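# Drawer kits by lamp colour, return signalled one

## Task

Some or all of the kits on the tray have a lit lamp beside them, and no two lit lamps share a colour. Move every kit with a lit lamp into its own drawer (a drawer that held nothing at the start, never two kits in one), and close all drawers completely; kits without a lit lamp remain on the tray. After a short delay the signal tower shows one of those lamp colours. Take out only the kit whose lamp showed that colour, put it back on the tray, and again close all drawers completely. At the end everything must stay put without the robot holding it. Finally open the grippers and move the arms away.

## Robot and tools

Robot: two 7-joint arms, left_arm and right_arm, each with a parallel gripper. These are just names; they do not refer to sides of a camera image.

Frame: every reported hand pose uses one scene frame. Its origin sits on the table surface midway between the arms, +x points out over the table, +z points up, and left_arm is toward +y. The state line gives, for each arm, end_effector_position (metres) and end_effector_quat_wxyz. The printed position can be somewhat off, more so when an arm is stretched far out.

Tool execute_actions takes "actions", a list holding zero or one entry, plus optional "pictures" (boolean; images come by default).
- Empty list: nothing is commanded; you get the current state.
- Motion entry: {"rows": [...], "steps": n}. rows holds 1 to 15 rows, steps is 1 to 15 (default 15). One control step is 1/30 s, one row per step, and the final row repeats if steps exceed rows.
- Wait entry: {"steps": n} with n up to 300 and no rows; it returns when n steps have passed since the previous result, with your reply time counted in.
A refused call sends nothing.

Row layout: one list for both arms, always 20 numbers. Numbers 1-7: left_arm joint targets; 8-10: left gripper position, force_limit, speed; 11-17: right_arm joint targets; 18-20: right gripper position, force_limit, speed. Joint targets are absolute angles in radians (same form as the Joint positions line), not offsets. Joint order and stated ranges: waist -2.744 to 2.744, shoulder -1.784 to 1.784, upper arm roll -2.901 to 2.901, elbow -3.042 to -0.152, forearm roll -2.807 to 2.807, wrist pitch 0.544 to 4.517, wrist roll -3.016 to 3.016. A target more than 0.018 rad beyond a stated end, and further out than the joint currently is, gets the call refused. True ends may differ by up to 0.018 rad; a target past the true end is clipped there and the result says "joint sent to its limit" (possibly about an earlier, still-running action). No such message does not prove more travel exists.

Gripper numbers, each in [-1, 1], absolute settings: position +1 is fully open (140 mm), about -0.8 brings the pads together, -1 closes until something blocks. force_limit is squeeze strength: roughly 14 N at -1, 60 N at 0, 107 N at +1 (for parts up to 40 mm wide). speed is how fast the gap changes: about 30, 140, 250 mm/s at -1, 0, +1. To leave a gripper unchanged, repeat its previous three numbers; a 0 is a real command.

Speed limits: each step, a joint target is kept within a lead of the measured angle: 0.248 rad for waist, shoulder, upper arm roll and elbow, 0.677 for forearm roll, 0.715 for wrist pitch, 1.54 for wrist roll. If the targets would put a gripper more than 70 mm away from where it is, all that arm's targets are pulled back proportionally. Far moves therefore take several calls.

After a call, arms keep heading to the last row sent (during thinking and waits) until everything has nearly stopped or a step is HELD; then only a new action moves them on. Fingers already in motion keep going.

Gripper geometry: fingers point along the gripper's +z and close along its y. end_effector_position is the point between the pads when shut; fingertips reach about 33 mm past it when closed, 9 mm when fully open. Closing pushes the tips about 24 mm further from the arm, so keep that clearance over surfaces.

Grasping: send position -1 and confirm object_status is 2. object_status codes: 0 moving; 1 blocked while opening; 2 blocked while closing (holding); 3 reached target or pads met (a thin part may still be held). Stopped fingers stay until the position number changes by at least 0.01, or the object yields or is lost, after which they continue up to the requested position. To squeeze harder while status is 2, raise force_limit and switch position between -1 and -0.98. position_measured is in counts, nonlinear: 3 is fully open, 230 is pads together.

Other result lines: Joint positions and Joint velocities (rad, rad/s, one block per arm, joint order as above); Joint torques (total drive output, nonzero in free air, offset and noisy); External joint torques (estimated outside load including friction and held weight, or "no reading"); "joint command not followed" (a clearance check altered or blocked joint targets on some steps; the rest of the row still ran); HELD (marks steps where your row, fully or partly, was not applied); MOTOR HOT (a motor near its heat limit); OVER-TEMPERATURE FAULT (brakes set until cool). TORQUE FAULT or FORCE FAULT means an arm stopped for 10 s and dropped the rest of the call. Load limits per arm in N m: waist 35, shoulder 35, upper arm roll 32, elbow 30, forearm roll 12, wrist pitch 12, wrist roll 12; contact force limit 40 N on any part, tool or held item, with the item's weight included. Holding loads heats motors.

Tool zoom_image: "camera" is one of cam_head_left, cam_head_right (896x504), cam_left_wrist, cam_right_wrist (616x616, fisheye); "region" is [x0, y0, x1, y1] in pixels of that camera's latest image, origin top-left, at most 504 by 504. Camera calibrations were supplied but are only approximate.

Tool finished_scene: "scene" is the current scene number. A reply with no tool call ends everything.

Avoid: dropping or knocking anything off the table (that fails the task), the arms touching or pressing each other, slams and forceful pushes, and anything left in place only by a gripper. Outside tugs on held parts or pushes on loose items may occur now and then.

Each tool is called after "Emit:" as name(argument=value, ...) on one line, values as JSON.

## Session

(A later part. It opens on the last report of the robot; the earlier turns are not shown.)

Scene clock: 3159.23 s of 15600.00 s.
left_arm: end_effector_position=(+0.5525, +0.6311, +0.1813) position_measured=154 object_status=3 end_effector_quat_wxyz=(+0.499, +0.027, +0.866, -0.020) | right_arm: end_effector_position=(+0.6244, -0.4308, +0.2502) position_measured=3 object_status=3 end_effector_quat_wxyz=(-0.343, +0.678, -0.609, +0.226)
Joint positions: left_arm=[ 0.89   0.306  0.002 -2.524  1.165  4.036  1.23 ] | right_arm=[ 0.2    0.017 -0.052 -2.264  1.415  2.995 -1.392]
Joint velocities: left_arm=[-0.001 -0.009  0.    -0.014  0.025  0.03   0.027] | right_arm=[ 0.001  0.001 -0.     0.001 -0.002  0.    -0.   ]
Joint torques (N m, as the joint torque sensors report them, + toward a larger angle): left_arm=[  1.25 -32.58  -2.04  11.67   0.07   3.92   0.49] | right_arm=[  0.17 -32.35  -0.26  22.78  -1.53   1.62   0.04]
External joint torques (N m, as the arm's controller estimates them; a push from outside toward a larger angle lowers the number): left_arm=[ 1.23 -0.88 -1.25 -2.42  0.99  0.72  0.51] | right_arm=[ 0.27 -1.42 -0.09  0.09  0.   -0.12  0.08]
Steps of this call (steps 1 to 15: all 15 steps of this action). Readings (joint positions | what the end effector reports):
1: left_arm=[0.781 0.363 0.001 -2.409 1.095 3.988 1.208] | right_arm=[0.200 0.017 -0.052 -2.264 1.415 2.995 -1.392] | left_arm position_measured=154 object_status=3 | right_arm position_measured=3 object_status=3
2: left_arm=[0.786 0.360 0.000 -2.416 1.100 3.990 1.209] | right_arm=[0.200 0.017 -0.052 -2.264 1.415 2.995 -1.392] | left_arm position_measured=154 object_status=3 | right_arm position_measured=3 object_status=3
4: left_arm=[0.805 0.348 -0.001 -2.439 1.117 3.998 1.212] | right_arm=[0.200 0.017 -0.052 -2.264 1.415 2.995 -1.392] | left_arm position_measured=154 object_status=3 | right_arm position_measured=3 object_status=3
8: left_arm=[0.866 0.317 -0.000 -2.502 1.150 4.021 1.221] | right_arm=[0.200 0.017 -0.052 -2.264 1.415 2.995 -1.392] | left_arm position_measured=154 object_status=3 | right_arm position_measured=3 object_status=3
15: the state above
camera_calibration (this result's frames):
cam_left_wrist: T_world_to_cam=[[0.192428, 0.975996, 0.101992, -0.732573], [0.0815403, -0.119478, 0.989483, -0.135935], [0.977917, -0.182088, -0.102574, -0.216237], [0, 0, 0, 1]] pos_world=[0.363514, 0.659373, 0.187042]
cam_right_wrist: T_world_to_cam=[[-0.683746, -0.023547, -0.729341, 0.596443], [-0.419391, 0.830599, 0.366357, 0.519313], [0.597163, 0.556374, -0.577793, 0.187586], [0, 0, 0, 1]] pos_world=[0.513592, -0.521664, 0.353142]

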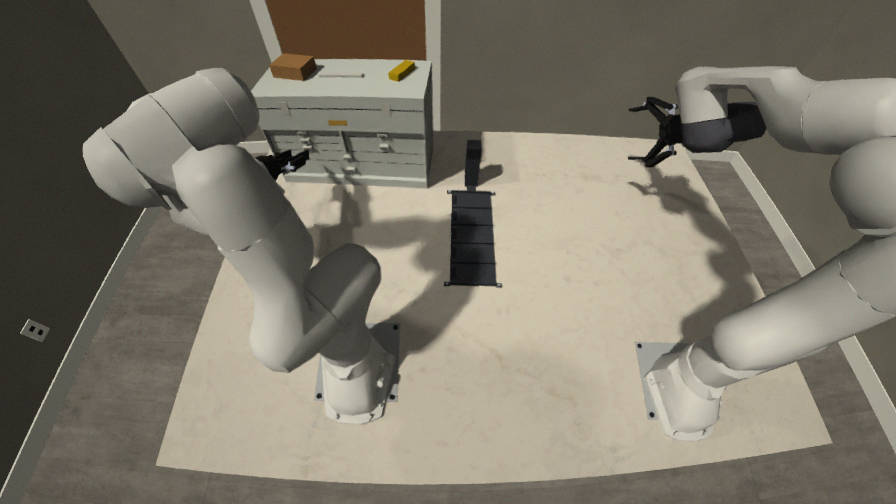

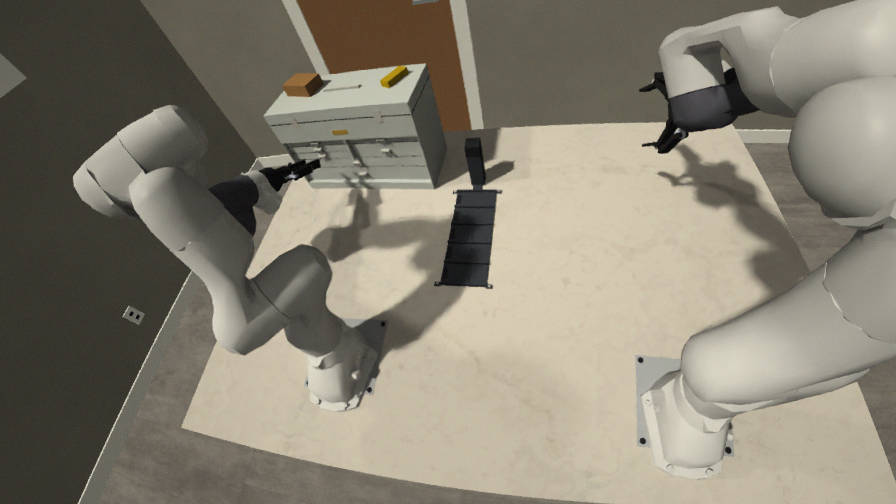

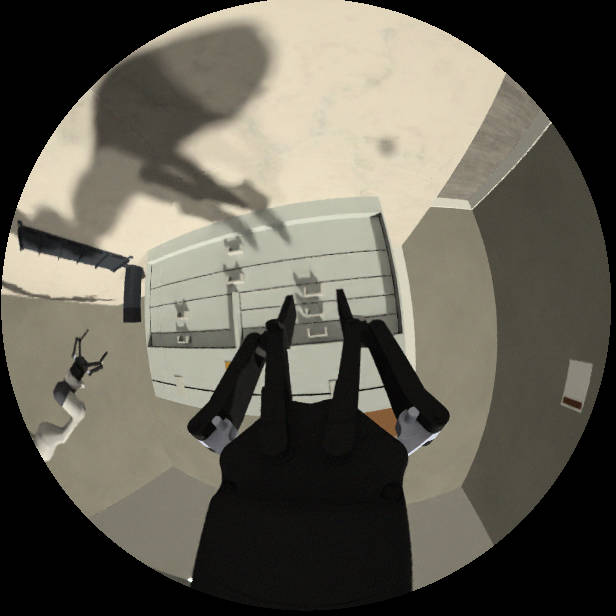

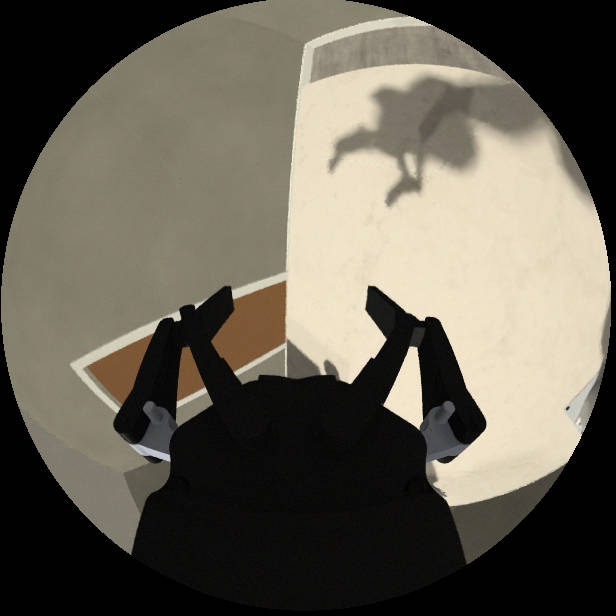

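Emit:
execute_actions(actions=[{"steps":300}])

Scene clock: 3169.23 s of 15600.00 s.
left_arm: end_effector_position=(+0.5524, +0.6295, +0.1826) position_measured=154 object_status=3 end_effector_quat_wxyz=(+0.500, +0.032, +0.865, -0.019) | right_arm: end_effector_position=(+0.6244, -0.4307, +0.2502) position_measured=3 object_status=3 end_effector_quat_wxyz=(-0.343, +0.678, -0.609, +0.226)
Joint positions: left_arm=[ 0.89   0.305  0.002 -2.526  1.168  4.041  1.238] | right_arm=[ 0.2    0.017 -0.052 -2.264  1.415  2.995 -1.392]
Joint velocities: left_arm=[-0.001 -0.001  0.     0.    -0.     0.    -0.   ] | right_arm=[ 0.001 -0.001  0.002 -0.001 -0.     0.    -0.001]
Joint torques (N m, as the joint torque sensors report them, + toward a larger angle): left_arm=[  0.96 -32.99  -2.41  12.62   0.04   3.99   0.43] | right_arm=[  0.34 -33.01  -0.23  23.2   -1.49   1.62   0.03]
External joint torques (N m, as the arm's controller estimates them; a push from outside toward a larger angle lowers the number): left_arm=[ 1.02 -1.34 -1.55 -1.28  0.91  0.78  0.45] | right_arm=[ 0.26 -2.11 -0.25  0.55  0.05 -0.1   0.07]
Steps of this call (steps 1 to 15: the robot went on to your last target; steps 16 to 250: nothing new was sent; then 1.67 s passed at rest). Readings (joint positions | what the end effector reports):
1: left_arm=[0.890 0.305 0.002 -2.525 1.166 4.037 1.231] | right_arm=[0.200 0.017 -0.052 -2.264 1.415 2.995 -1.392] | left_arm position_measured=154 object_status=3 | right_arm position_measured=3 object_status=3
2: left_arm=[0.890 0.305 0.002 -2.525 1.167 4.038 1.232] | right_arm=[0.200 0.017 -0.052 -2.264 1.415 2.995 -1.392] | left_arm position_measured=154 object_status=3 | right_arm position_measured=3 object_status=3
4: left_arm=[0.890 0.305 0.002 -2.525 1.167 4.039 1.233] | right_arm=[0.200 0.017 -0.052 -2.264 1.415 2.995 -1.392] | left_arm position_measured=154 object_status=3 | right_arm position_measured=3 object_status=3
8: left_arm=[0.890 0.305 0.002 -2.525 1.168 4.040 1.235] | right_arm=[0.200 0.017 -0.052 -2.264 1.415 2.995 -1.392] | left_arm position_measured=154 object_status=3 | right_arm position_measured=3 object_status=3
250: the state above
All arms were judged still, so your last target was given up. Only a new action makes them travel on or press farther. Fingers that are still opening or closing keep moving.
camera_calibration (this result's frames):
cam_left_wrist: T_world_to_cam=[[0.199949, 0.973763, 0.108657, -0.735018], [0.0763317, -0.12604, 0.989084, -0.130285], [0.976828, -0.189473, -0.0995306, -0.211566], [0, 0, 0, 1]] pos_world=[0.363575, 0.659226, 0.18767]
cam_right_wrist: T_world_to_cam=[[-0.683745, -0.0235507, -0.729341, 0.596442], [-0.419396, 0.830596, 0.366356, 0.519312], [0.59716, 0.556377, -0.577793, 0.187587], [0, 0, 0, 1]] pos_world=[0.513592, -0.521661, 0.353142]

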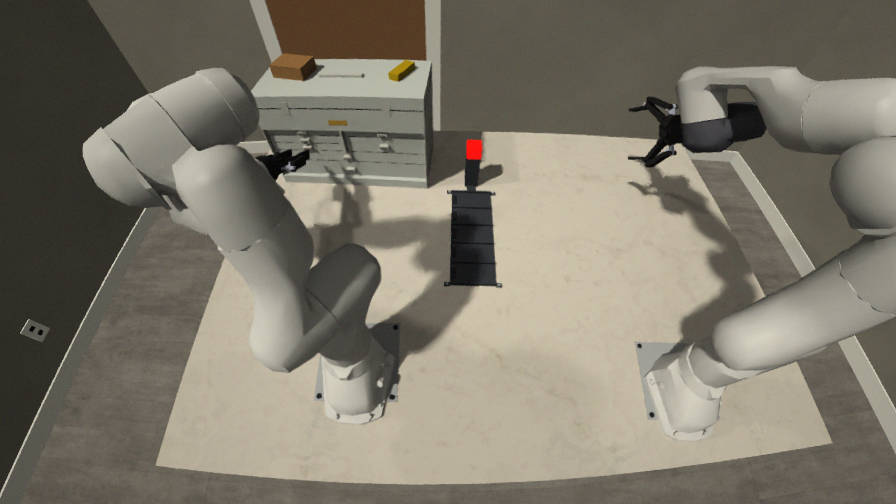

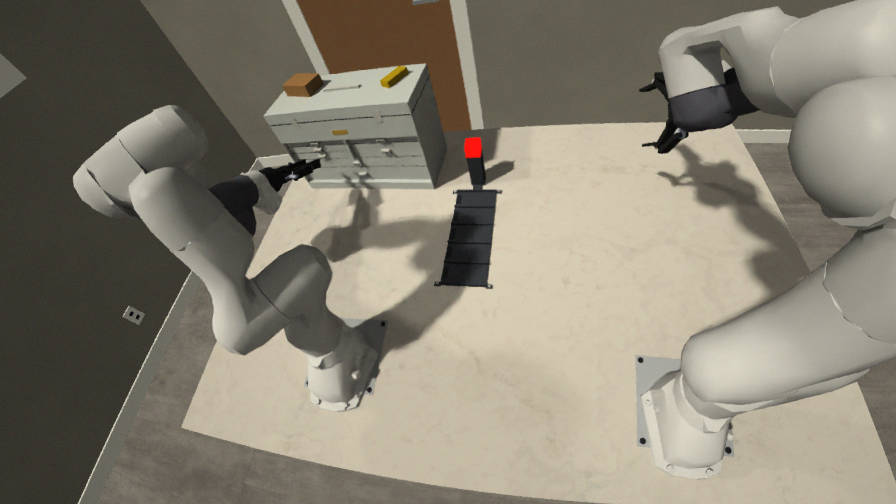

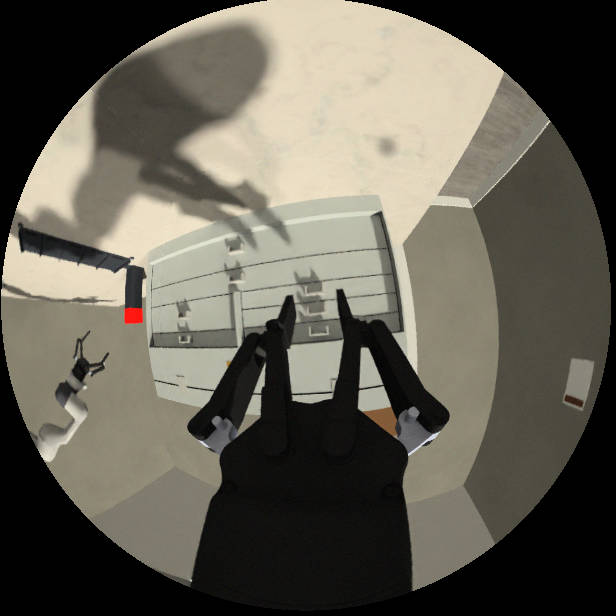

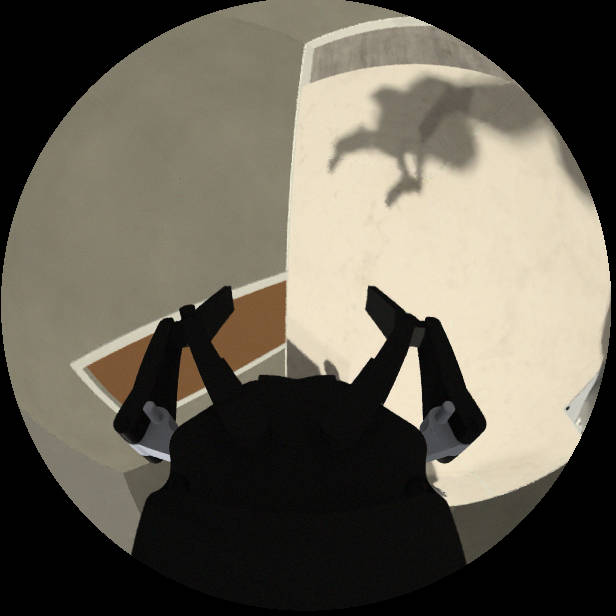

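Emit:
execute_actions(actions=[{"rows":[[0.89,0.305,0,-2.57,1.168,4.08,1.3,-0.2,0,-0.5,0.2,0.017,-0.05,-2.264,1.415,2.995,-1.392,1,0,0],[0.89,0.305,0,-2.62,1.15,4.12,1.36,-0.2,0,-0.5,0.2,0.017,-0.05,-2.264,1.415,2.995,-1.392,1,0,0],[0.89,0.305,0,-2.67,1.12,4.16,1.42,-0.2,0,-0.5,0.2,0.017,-0.05,-2.264,1.415,2.995,-1.392,1,0,0],[0.88,0.305,0,-2.72,1.08,4.19,1.48,-0.2,0,-0.5,0.2,0.017,-0.05,-2.264,1.415,2.995,-1.392,1,0,0],[0.86,0.31,0,-2.77,1.03,4.22,1.54,-0.2,0,-0.5,0.2,0.017,-0.05,-2.264,1.415,2.995,-1.392,1,0,0],[0.83,0.315,0,-2.81,0.98,4.25,1.6,-0.2,0,-0.5,0.2,0.017,-0.05,-2.264,1.415,2.995,-1.392,1,0,0],[0.8,0.32,0,-2.85,0.93,4.27,1.65,-0.2,0,-0.5,0.2,0.017,-0.05,-2.264,1.415,2.995,-1.392,1,0,0],[0.77,0.325,0,-2.88,0.88,4.285,1.675,-0.2,0,-0.5,0.2,0.017,-0.05,-2.264,1.415,2.995,-1.392,1,0,0],[0.74,0.33,0,-2.909,0.83,4.293,1.675,-0.2,0,-0.5,0.2,0.017,-0.05,-2.264,1.415,2.995,-1.392,1,0,0],[0.71,0.335,0,-2.909,0.78,4.293,1.675,-0.2,0,-0.5,0.2,0.017,-0.05,-2.264,1.415,2.995,-1.392,1,0,0],[0.68,0.34,0,-2.909,0.73,4.293,1.675,-0.2,0,-0.5,0.2,0.017,-0.05,-2.264,1.415,2.995,-1.392,1,0,0],[0.65,0.345,0,-2.909,0.68,4.293,1.675,-0.2,0,-0.5,0.2,0.017,-0.05,-2.264,1.415,2.995,-1.392,1,0,0],[0.62,0.35,0,-2.909,0.65,4.293,1.675,-0.2,0,-0.5,0.2,0.017,-0.05,-2.264,1.415,2.995,-1.392,1,0,0],[0.6,0.355,0,-2.909,0.634,4.293,1.675,-0.2,0,-0.5,0.2,0.017,-0.05,-2.264,1.415,2.995,-1.392,1,0,0],[0.585,0.36,0,-2.909,0.634,4.293,1.675,-0.2,0,-0.5,0.2,0.017,-0.05,-2.264,1.415,2.995,-1.392,1,0,0]],"steps":15}], pictures=false)

Emit:
execute_actions(actions=[{"steps":20}], pictures=false)

Emit:
execute_actions(actions=[{"rows":[[0.57,0.364,0,-2.89,0.61,4.265,1.65,-0.2,0,-0.5,0.2,0.017,-0.05,-2.264,1.415,2.995,-1.392,1,0,0],[0.555,0.368,0,-2.87,0.60,4.25,1.635,-0.2,0,-0.5,0.2,0.017,-0.05,-2.264,1.415,2.995,-1.392,1,0,0],[0.54,0.372,0,-2.85,0.59,4.24,1.62,-0.2,0,-0.5,0.2,0.017,-0.05,-2.264,1.415,2.995,-1.392,1,0,0],[0.524,0.376,0,-2.83,0.58,4.225,1.61,-0.2,0,-0.5,0.2,0.017,-0.05,-2.264,1.415,2.995,-1.392,1,0,0],[0.509,0.38,0,-2.811,0.57,4.213,1.6,-0.2,0,-0.5,0.2,0.017,-0.05,-2.264,1.415,2.995,-1.392,1,0,0],[0.498,0.385,0,-2.794,0.561,4.203,1.592,-0.2,0,-0.5,0.2,0.017,-0.05,-2.264,1.415,2.995,-1.392,1,0,0],[0.488,0.39,0,-2.777,0.561,4.203,1.592,-0.2,0,-0.5,0.2,0.017,-0.05,-2.264,1.415,2.995,-1.392,1,0,0],[0.478,0.394,0,-2.76,0.561,4.203,1.592,-0.2,0,-0.5,0.2,0.017,-0.05,-2.264,1.415,2.995,-1.392,1,0,0]],"steps":15}], pictures=false)

Emit:
execute_actions(actions=[{"steps":20}])

Emit:
zoom_image(camera="cam_left_wrist", region=[240, 260, 400, 380])

Scene clock: 3209.57 s of 15600.00 s.
left_arm: end_effector_position=(+0.5068, +0.4962, +0.1246) position_measured=154 object_status=3 end_effector_quat_wxyz=(+0.493, +0.003, +0.868, -0.057) | right_arm: end_effector_position=(+0.6244, -0.4307, +0.2502) position_measured=3 object_status=3 end_effector_quat_wxyz=(-0.343, +0.678, -0.609, +0.226)
Joint positions: left_arm=[ 0.633  0.349  0.    -2.904  0.725  4.262  1.546] | right_arm=[ 0.2    0.017 -0.052 -2.264  1.415  2.995 -1.392]
Joint velocities: left_arm=[-0.627  0.122 -0.02  -0.047 -0.736  0.156  0.405] | right_arm=[-0.     0.    -0.    -0.001 -0.    -0.     0.   ]
Joint torques (N m, as the joint torque sensors report them, + toward a larger angle): left_arm=[  0.87 -25.35   0.73   5.36  -0.77   4.22   0.44] | right_arm=[  0.01 -32.67  -0.4   23.22  -1.53   1.64   0.03]
External joint torques (N m, as the arm's controller estimates them; a push from outside toward a larger angle lowers the number): left_arm=[-2.41  1.31 -0.85 -1.41 -0.69  0.74  0.47] | right_arm=[ 0.02 -1.7  -0.33  0.55  0.   -0.09  0.07]
Steps of this call (steps 1 to 90: nothing new was sent; then 36.83 s passed at rest; steps 91 to 105: all 15 steps of this action). Readings (joint positions | what the end effector reports):
91: left_arm=[0.890 0.303 0.002 -2.534 1.168 4.047 1.244] | right_arm=[0.200 0.017 -0.052 -2.264 1.415 2.995 -1.392] | left_arm position_measured=154 object_status=3 | right_arm position_measured=3 object_status=3
92: left_arm=[0.890 0.301 0.002 -2.556 1.163 4.059 1.255] | right_arm=[0.200 0.017 -0.052 -2.264 1.415 2.995 -1.392] | left_arm position_measured=154 object_status=3 | right_arm position_measured=3 object_status=3
94: left_arm=[0.889 0.301 0.002 -2.628 1.137 4.096 1.291] | right_arm=[0.200 0.017 -0.052 -2.264 1.415 2.995 -1.392] | left_arm position_measured=154 object_status=3 | right_arm position_measured=3 object_status=3
98: left_arm=[0.827 0.315 0.003 -2.799 1.007 4.183 1.405] | right_arm=[0.200 0.017 -0.052 -2.264 1.415 2.995 -1.392] | left_arm position_measured=154 object_status=3 | right_arm position_measured=3 object_status=3
105: the state above

Scene clock: 3210.23 s of 15600.00 s.
left_arm: end_effector_position=(+0.5128, +0.4998, +0.1260) position_measured=154 object_status=3 end_effector_quat_wxyz=(+0.500, +0.032, +0.865, -0.019) | right_arm: end_effector_position=(+0.6244, -0.4307, +0.2502) position_measured=3 object_status=3 end_effector_quat_wxyz=(-0.343, +0.678, -0.609, +0.226)
Joint positions: left_arm=[ 0.588  0.358 -0.001 -2.908  0.637  4.288  1.655] | right_arm=[ 0.2    0.017 -0.052 -2.264  1.415  2.995 -1.392]
Joint velocities: left_arm=[-0.     0.    -0.002 -0.    -0.004  0.005  0.046] | right_arm=[-0.001 -0.     0.     0.001 -0.001 -0.001 -0.   ]
Joint torques (N m, as the joint torque sensors report them, + toward a larger angle): left_arm=[ -2.15 -24.71   0.8    4.72  -0.44   4.02   0.37] | right_arm=[  0.28 -32.7   -0.03  23.35  -1.54   1.61   0.  ]
External joint torques (N m, as the arm's controller estimates them; a push from outside toward a larger angle lowers the number): left_arm=[-2.09  1.06  1.27 -1.69 -0.61  0.71  0.4 ] | right_arm=[ 0.32 -1.76  0.08  0.64  0.   -0.13  0.04]
Steps of this call (steps 1 to 20: the robot went on to your last target). Readings (joint positions | what the end effector reports):
1: left_arm=[0.616 0.353 -0.001 -2.905 0.704 4.266 1.559] | right_arm=[0.200 0.017 -0.052 -2.264 1.415 2.995 -1.392] | left_arm position_measured=154 object_status=3 | right_arm position_measured=3 object_status=3
2: left_arm=[0.605 0.355 -0.001 -2.906 0.689 4.270 1.570] | right_arm=[0.200 0.017 -0.052 -2.264 1.415 2.995 -1.392] | left_arm position_measured=154 object_status=3 | right_arm position_measured=3 object_status=3
4: left_arm=[0.594 0.357 -0.001 -2.907 0.667 4.276 1.589] | right_arm=[0.200 0.017 -0.052 -2.264 1.415 2.995 -1.392] | left_arm position_measured=154 object_status=3 | right_arm position_measured=3 object_status=3
8: left_arm=[0.589 0.358 -0.001 -2.907 0.647 4.283 1.617] | right_arm=[0.200 0.017 -0.052 -2.264 1.415 2.995 -1.392] | left_arm position_measured=154 object_status=3 | right_arm position_measured=3 object_status=3
20: the state above

Scene clock: 3210.73 s of 15600.00 s.
left_arm: end_effector_position=(+0.5717, +0.4981, +0.1305) position_measured=154 object_status=3 end_effector_quat_wxyz=(+0.506, +0.047, +0.861, -0.010) | right_arm: end_effector_position=(+0.6244, -0.4307, +0.2502) position_measured=3 object_status=3 end_effector_quat_wxyz=(-0.343, +0.678, -0.609, +0.226)
Joint positions: left_arm=[ 0.481  0.391  0.    -2.763  0.566  4.214  1.614] | right_arm=[ 0.2    0.017 -0.052 -2.264  1.415  2.995 -1.392]
Joint velocities: left_arm=[-0.008  0.01  -0.001  0.015 -0.021 -0.041 -0.049] | right_arm=[ 0.    -0.001  0.001 -0.    -0.     0.     0.   ]
Joint torques (N m, as the joint torque sensors report them, + toward a larger angle): left_arm=[ -1.87 -28.35  -0.22   8.99  -0.5    2.66  -0.18] | right_arm=[  0.41 -32.33  -0.49  23.25  -1.53   1.63   0.05]
External joint torques (N m, as the arm's controller estimates them; a push from outside toward a larger angle lowers the number): left_arm=[-1.96  0.92  0.05  0.28 -0.51 -0.68 -0.16] | right_arm=[ 0.35 -1.37 -0.5   0.53  0.01 -0.09  0.09]
Steps of this call (steps 1 to 15: all 15 steps of this action). Readings (joint positions | what the end effector reports):
1: left_arm=[0.585 0.359 -0.001 -2.904 0.632 4.285 1.655] | right_arm=[0.200 0.017 -0.052 -2.264 1.415 2.995 -1.392] | left_arm position_measured=154 object_status=3 | right_arm position_measured=3 object_status=3
2: left_arm=[0.577 0.362 -0.000 -2.896 0.625 4.280 1.653] | right_arm=[0.200 0.017 -0.052 -2.264 1.415 2.995 -1.392] | left_arm position_measured=154 object_status=3 | right_arm position_measured=3 object_status=3
4: left_arm=[0.555 0.368 0.000 -2.867 0.609 4.266 1.647] | right_arm=[0.200 0.017 -0.052 -2.264 1.415 2.995 -1.392] | left_arm position_measured=154 object_status=3 | right_arm position_measured=3 object_status=3
8: left_arm=[0.505 0.383 0.000 -2.797 0.580 4.235 1.631] | right_arm=[0.200 0.017 -0.052 -2.264 1.415 2.995 -1.392] | left_arm position_measured=154 object_status=3 | right_arm position_measured=3 object_status=3
15: the state above

Scene clock: 3211.40 s of 15600.00 s.
left_arm: end_effector_position=(+0.5715, +0.4987, +0.1282) position_measured=154 object_status=3 end_effector_quat_wxyz=(+0.504, +0.041, +0.863, -0.013) | right_arm: end_effector_position=(+0.6244, -0.4307, +0.2502) position_measured=3 object_status=3 end_effector_quat_wxyz=(-0.343, +0.678, -0.609, +0.226)
Joint positions: left_arm=[ 0.481  0.392  0.    -2.762  0.564  4.207  1.6  ] | right_arm=[ 0.2    0.017 -0.052 -2.264  1.415  2.995 -1.392]
Joint velocities: left_arm=[ 0.     0.001  0.001  0.002  0.001 -0.    -0.006] | right_arm=[ 0.     0.001  0.    -0.001  0.001  0.001 -0.001]
Joint torques (N m, as the joint torque sensors report them, + toward a larger angle): left_arm=[ -1.88 -27.67   0.21   9.43  -0.56   2.66  -0.36] | right_arm=[  0.01 -32.53  -0.31  23.28  -1.54   1.65   0.09]
External joint torques (N m, as the arm's controller estimates them; a push from outside toward a larger angle lowers the number): left_arm=[-1.94  1.5   0.53  0.58 -0.56 -0.65 -0.34] | right_arm=[-0.01 -1.77 -0.27  0.71 -0.02 -0.08  0.13]
Steps of this call (steps 1 to 20: the robot went on to your last target). Readings (joint positions | what the end effector reports):
1: left_arm=[0.481 0.391 0.000 -2.762 0.566 4.213 1.612] | right_arm=[0.200 0.017 -0.052 -2.264 1.415 2.995 -1.392] | left_arm position_measured=154 object_status=3 | right_arm position_measured=3 object_status=3
2: left_arm=[0.481 0.392 0.000 -2.762 0.565 4.212 1.611] | right_arm=[0.200 0.017 -0.052 -2.264 1.415 2.995 -1.392] | left_arm position_measured=154 object_status=3 | right_arm position_measured=3 object_status=3
4: left_arm=[0.481 0.392 0.000 -2.762 0.565 4.210 1.608] | right_arm=[0.200 0.017 -0.052 -2.264 1.415 2.995 -1.392] | left_arm position_measured=154 object_status=3 | right_arm position_measured=3 object_status=3
8: left_arm=[0.481 0.392 0.000 -2.762 0.564 4.209 1.605] | right_arm=[0.200 0.017 -0.052 -2.264 1.415 2.995 -1.392] | left_arm position_measured=154 object_status=3 | right_arm position_measured=3 object_status=3
20: the state above
camera_calibration (this result's frames):
cam_left_wrist: T_world_to_cam=[[0.208307, 0.9694, 0.129892, -0.61096], [0.0664641, -0.146529, 0.986971, -0.0783846], [0.975803, -0.19696, -0.0949533, -0.256719], [0, 0, 0, 1]] pos_world=[0.382984, 0.530216, 0.132346]
cam_right_wrist: T_world_to_cam=[[-0.683745, -0.023552, -0.729341, 0.596441], [-0.419397, 0.830596, 0.366356, 0.519312], [0.597159, 0.556378, -0.577793, 0.187587], [0, 0, 0, 1]] pos_world=[0.513592, -0.52166, 0.353142]

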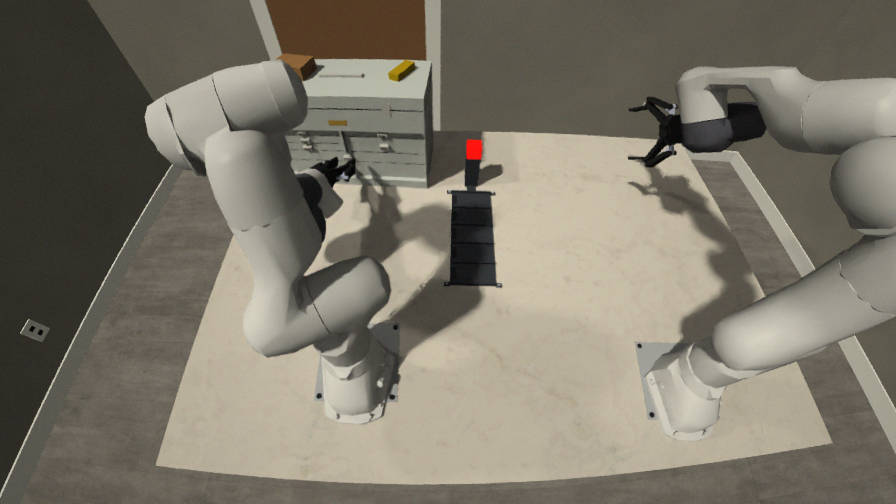

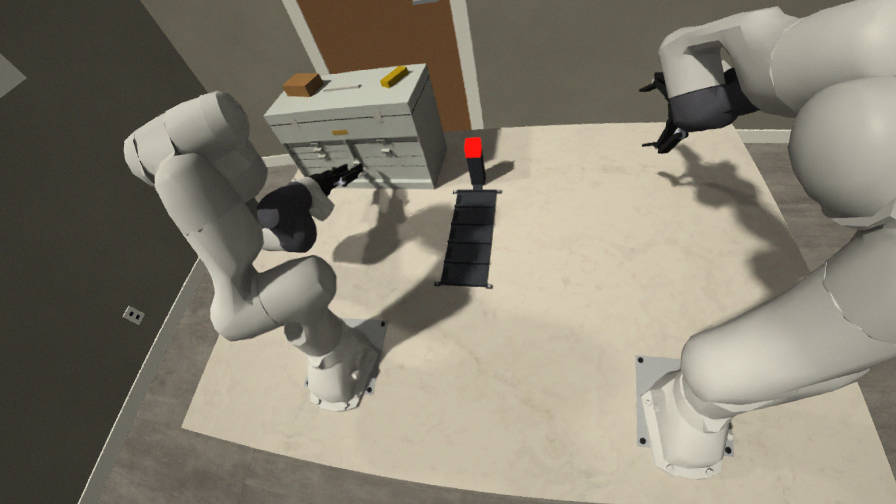

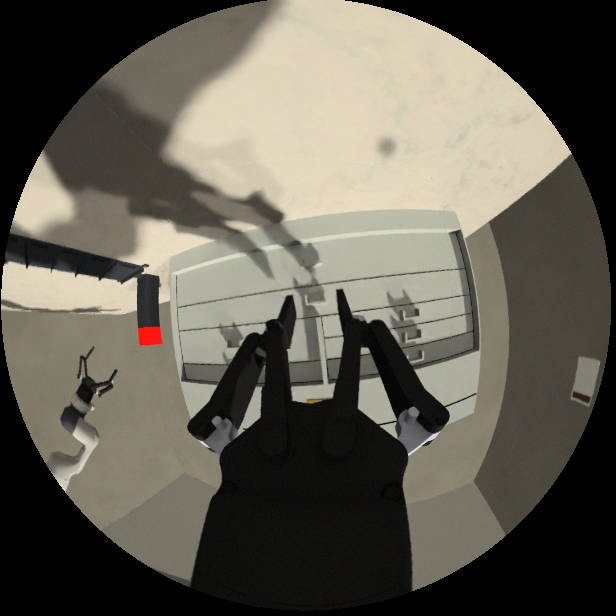

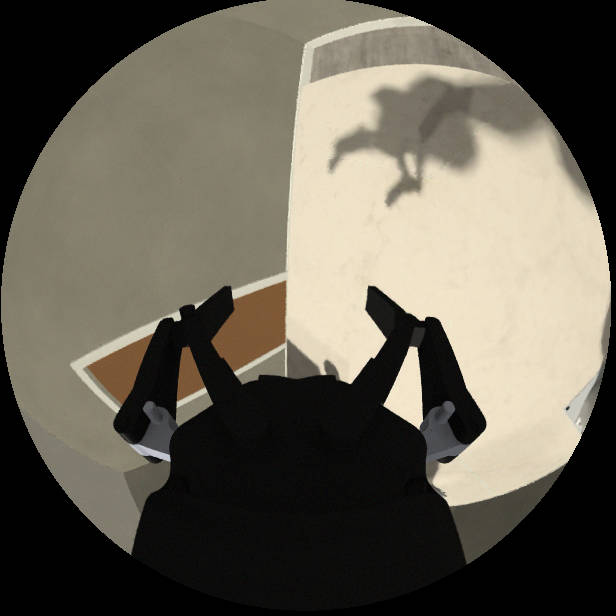

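Region (240, 260, 400, 380) of cam_left_wrist's 616x616 image, scaled by 3.150, with more detail than that image has; it fills the top 378 rows of this view, and the rest is white.

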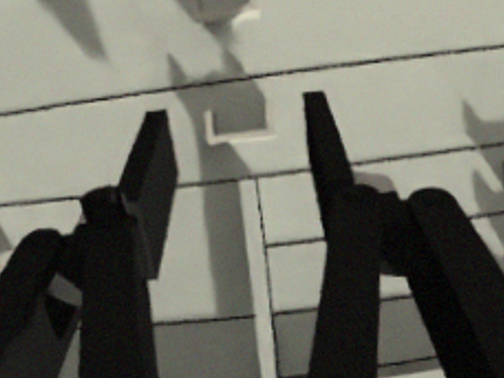

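Emit:
execute_actions(actions=[{"rows":[[0.476,0.405,0,-2.756,0.555,4.215,1.6,-0.2,0,-0.5,0.2,0.017,-0.05,-2.264,1.415,2.995,-1.392,1,0,0],[0.475,0.416,0,-2.752,0.552,4.215,1.6,-0.2,0,-0.5,0.2,0.017,-0.05,-2.264,1.415,2.995,-1.392,1,0,0],[0.475,0.424,0,-2.749,0.55,4.212,1.598,-0.2,0,-0.5,0.2,0.017,-0.05,-2.264,1.415,2.995,-1.392,1,0,0],[0.469,0.427,0,-2.739,0.545,4.203,1.593,-0.2,0,-0.5,0.2,0.017,-0.05,-2.264,1.415,2.995,-1.392,1,0,0],[0.462,0.43,0,-2.728,0.54,4.194,1.588,-0.2,0,-0.5,0.2,0.017,-0.05,-2.264,1.415,2.995,-1.392,1,0,0],[0.456,0.433,0,-2.718,0.536,4.186,1.583,-0.2,0,-0.5,0.2,0.017,-0.05,-2.264,1.415,2.995,-1.392,1,0,0],[0.45,0.436,0,-2.708,0.532,4.179,1.579,-0.2,0,-0.5,0.2,0.017,-0.05,-2.264,1.415,2.995,-1.392,1,0,0],[0.443,0.439,0,-2.697,0.5305,4.176,1.579,-0.2,0,-0.5,0.2,0.017,-0.05,-2.264,1.415,2.995,-1.392,1,0,0],[0.437,0.442,0,-2.687,0.5305,4.176,1.579,-0.2,0,-0.5,0.2,0.017,-0.05,-2.264,1.415,2.995,-1.392,1,0,0]],"steps":15}], pictures=false)

Emit:
execute_actions(actions=[{"steps":15}])

Emit:
zoom_image(camera="cam_left_wrist", region=[240, 260, 400, 380])

Scene clock: 3236.87 s of 15600.00 s.
left_arm: end_effector_position=(+0.5957, +0.4956, +0.1201) position_measured=154 object_status=3 end_effector_quat_wxyz=(+0.503, +0.045, +0.863, -0.012) | right_arm: end_effector_position=(+0.6244, -0.4307, +0.2502) position_measured=3 object_status=3 end_effector_quat_wxyz=(-0.343, +0.678, -0.609, +0.226)
Joint positions: left_arm=[ 0.44   0.439  0.    -2.69   0.535  4.184  1.59 ] | right_arm=[ 0.2    0.017 -0.052 -2.264  1.415  2.995 -1.392]
Joint velocities: left_arm=[-0.008  0.01   0.001  0.016 -0.013 -0.024 -0.013] | right_arm=[-0.001  0.001  0.    -0.002  0.002  0.001  0.   ]
Joint torques (N m, as the joint torque sensors report them, + toward a larger angle): left_arm=[ -3.36 -29.47  -0.64  10.46  -0.52   2.75  -0.23] | right_arm=[ -0.14 -33.45  -0.22  23.39  -1.55   1.67   0.01]
External joint torques (N m, as the arm's controller estimates them; a push from outside toward a larger angle lowers the number): left_arm=[-3.48  1.57 -0.41  1.26 -0.5  -0.56 -0.21] | right_arm=[-0.08 -2.71 -0.09  0.84 -0.03 -0.06  0.05]
Steps of this call (steps 1 to 15: the robot went on to your last target; steps 16 to 90: nothing new was sent; then 21.97 s passed at rest; steps 91 to 105: all 15 steps of this action). Readings (joint positions | what the end effector reports):
91: left_arm=[0.480 0.394 0.000 -2.760 0.562 4.208 1.599] | right_arm=[0.200 0.017 -0.052 -2.264 1.415 2.995 -1.392] | left_arm position_measured=154 object_status=3 | right_arm position_measured=3 object_status=3
92: left_arm=[0.480 0.399 0.000 -2.758 0.561 4.209 1.599] | right_arm=[0.200 0.017 -0.052 -2.264 1.415 2.995 -1.392] | left_arm position_measured=154 object_status=3 | right_arm position_measured=3 object_status=3
94: left_arm=[0.478 0.413 0.000 -2.751 0.556 4.209 1.599] | right_arm=[0.200 0.017 -0.052 -2.264 1.415 2.995 -1.392] | left_arm position_measured=154 object_status=3 | right_arm position_measured=3 object_status=3
98: left_arm=[0.459 0.431 0.000 -2.720 0.543 4.196 1.595] | right_arm=[0.200 0.017 -0.052 -2.264 1.415 2.995 -1.392] | left_arm position_measured=154 object_status=3 | right_arm position_measured=3 object_status=3
105: the state above

Scene clock: 3237.37 s of 15600.00 s.
left_arm: end_effector_position=(+0.5957, +0.4961, +0.1188) position_measured=154 object_status=3 end_effector_quat_wxyz=(+0.501, +0.043, +0.864, -0.013) | right_arm: end_effector_position=(+0.6244, -0.4307, +0.2502) position_measured=3 object_status=3 end_effector_quat_wxyz=(-0.343, +0.678, -0.609, +0.226)
Joint positions: left_arm=[ 0.44   0.44   0.    -2.689  0.533  4.18   1.587] | right_arm=[ 0.2    0.017 -0.052 -2.264  1.415  2.995 -1.392]
Joint velocities: left_arm=[-0.001 -0.002 -0.002  0.001 -0.002 -0.002 -0.003] | right_arm=[ 0.002  0.    -0.001  0.002  0.002  0.    -0.001]
Joint torques (N m, as the joint torque sensors report them, + toward a larger angle): left_arm=[ -1.9  -29.67  -0.62   9.7   -0.49   2.65  -0.28] | right_arm=[  0.23 -32.47  -0.36  23.11  -1.54   1.66   0.  ]
External joint torques (N m, as the arm's controller estimates them; a push from outside toward a larger angle lowers the number): left_arm=[-1.75  1.55 -0.1   0.23 -0.49 -0.68 -0.26] | right_arm=[ 0.24 -1.56 -0.29  0.38  0.   -0.07  0.05]
Steps of this call (steps 1 to 15: the robot went on to your last target). Readings (joint positions | what the end effector reports):
1: left_arm=[0.440 0.439 0.000 -2.689 0.534 4.183 1.590] | right_arm=[0.200 0.017 -0.052 -2.264 1.415 2.995 -1.392] | left_arm position_measured=154 object_status=3 | right_arm position_measured=3 object_status=3
2: left_arm=[0.440 0.440 0.000 -2.689 0.534 4.183 1.589] | right_arm=[0.200 0.017 -0.052 -2.264 1.415 2.995 -1.392] | left_arm position_measured=154 object_status=3 | right_arm position_measured=3 object_status=3
4: left_arm=[0.440 0.440 0.000 -2.689 0.534 4.182 1.589] | right_arm=[0.200 0.017 -0.052 -2.264 1.415 2.995 -1.392] | left_arm position_measured=154 object_status=3 | right_arm position_measured=3 object_status=3
8: left_arm=[0.440 0.440 0.000 -2.689 0.533 4.181 1.588] | right_arm=[0.200 0.017 -0.052 -2.264 1.415 2.995 -1.392] | left_arm position_measured=154 object_status=3 | right_arm position_measured=3 object_status=3
15: the state above
All arms were judged still, so your last target was given up. Only a new action makes them travel on or press farther. Fingers that are still opening or closing keep moving.
camera_calibration (this result's frames):
cam_left_wrist: T_world_to_cam=[[0.212497, 0.968457, 0.130141, -0.614257], [0.0713856, -0.148212, 0.986376, -0.0730499], [0.974551, -0.200312, -0.100628, -0.278634], [0, 0, 0, 1]] pos_world=[0.407285, 0.528241, 0.123956]
cam_right_wrist: T_world_to_cam=[[-0.683745, -0.0235529, -0.729341, 0.596441], [-0.419398, 0.830595, 0.366356, 0.519311], [0.597158, 0.556379, -0.577793, 0.187588], [0, 0, 0, 1]] pos_world=[0.513592, -0.521659, 0.353142]

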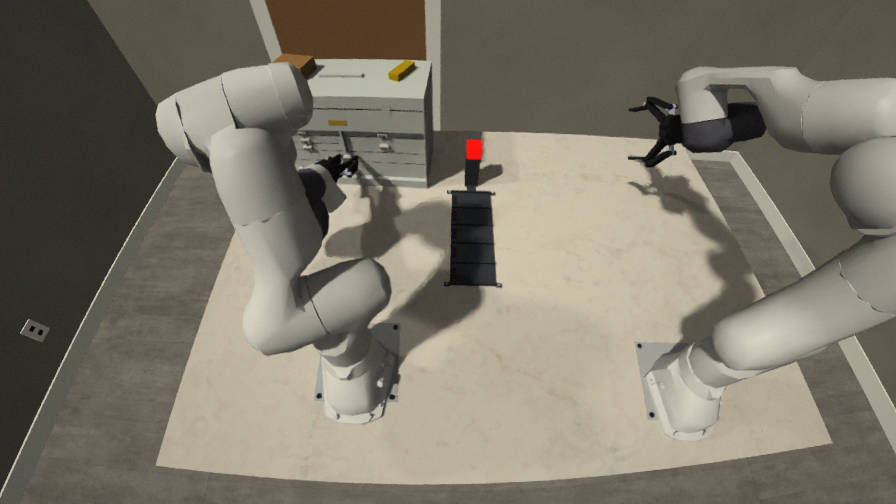

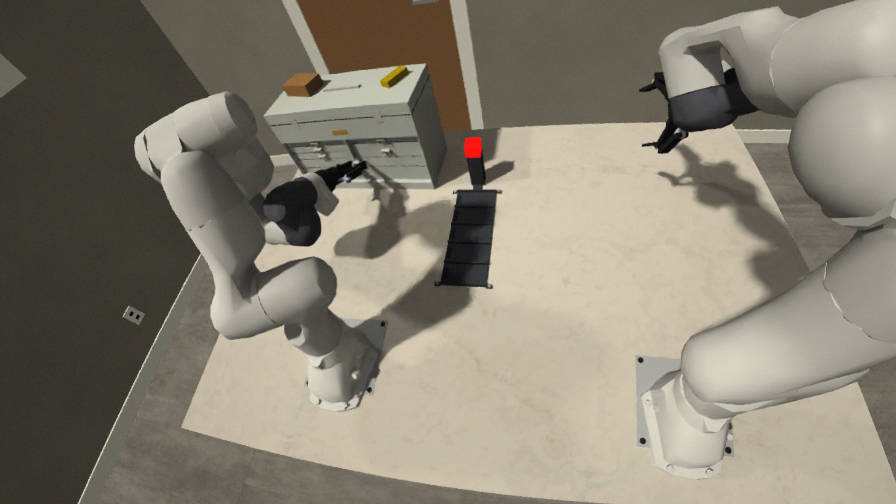

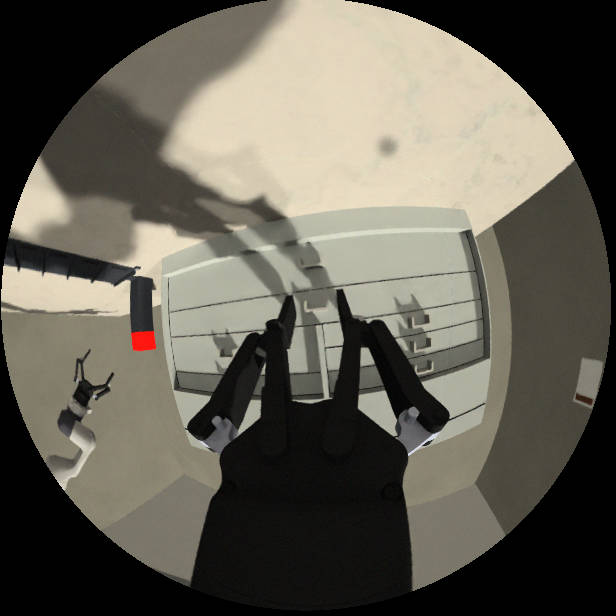

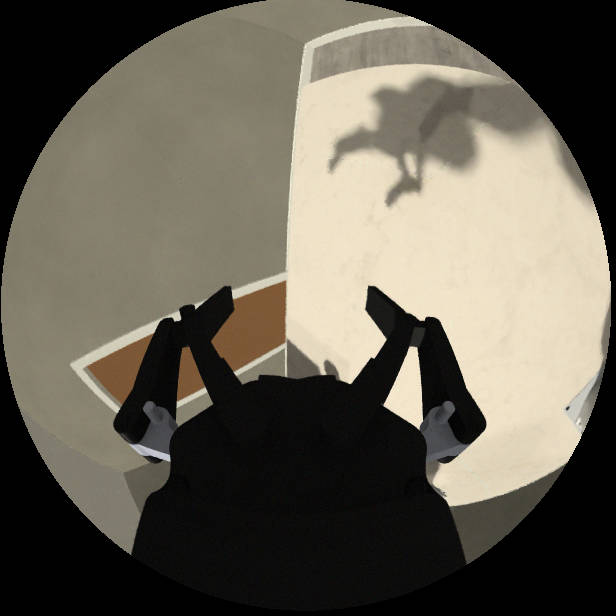

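Region (240, 260, 400, 380) of cam_left_wrist's 616x616 image, scaled by 3.150, with more detail than that image has; it fills the top 378 rows of this view, and the rest is white.

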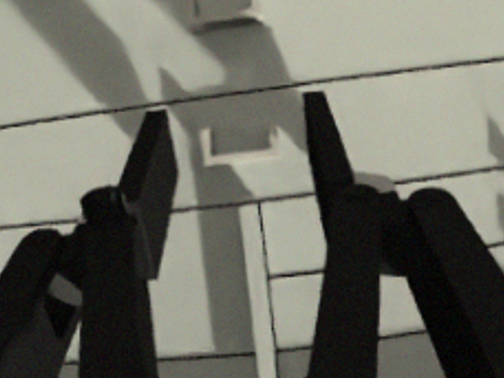

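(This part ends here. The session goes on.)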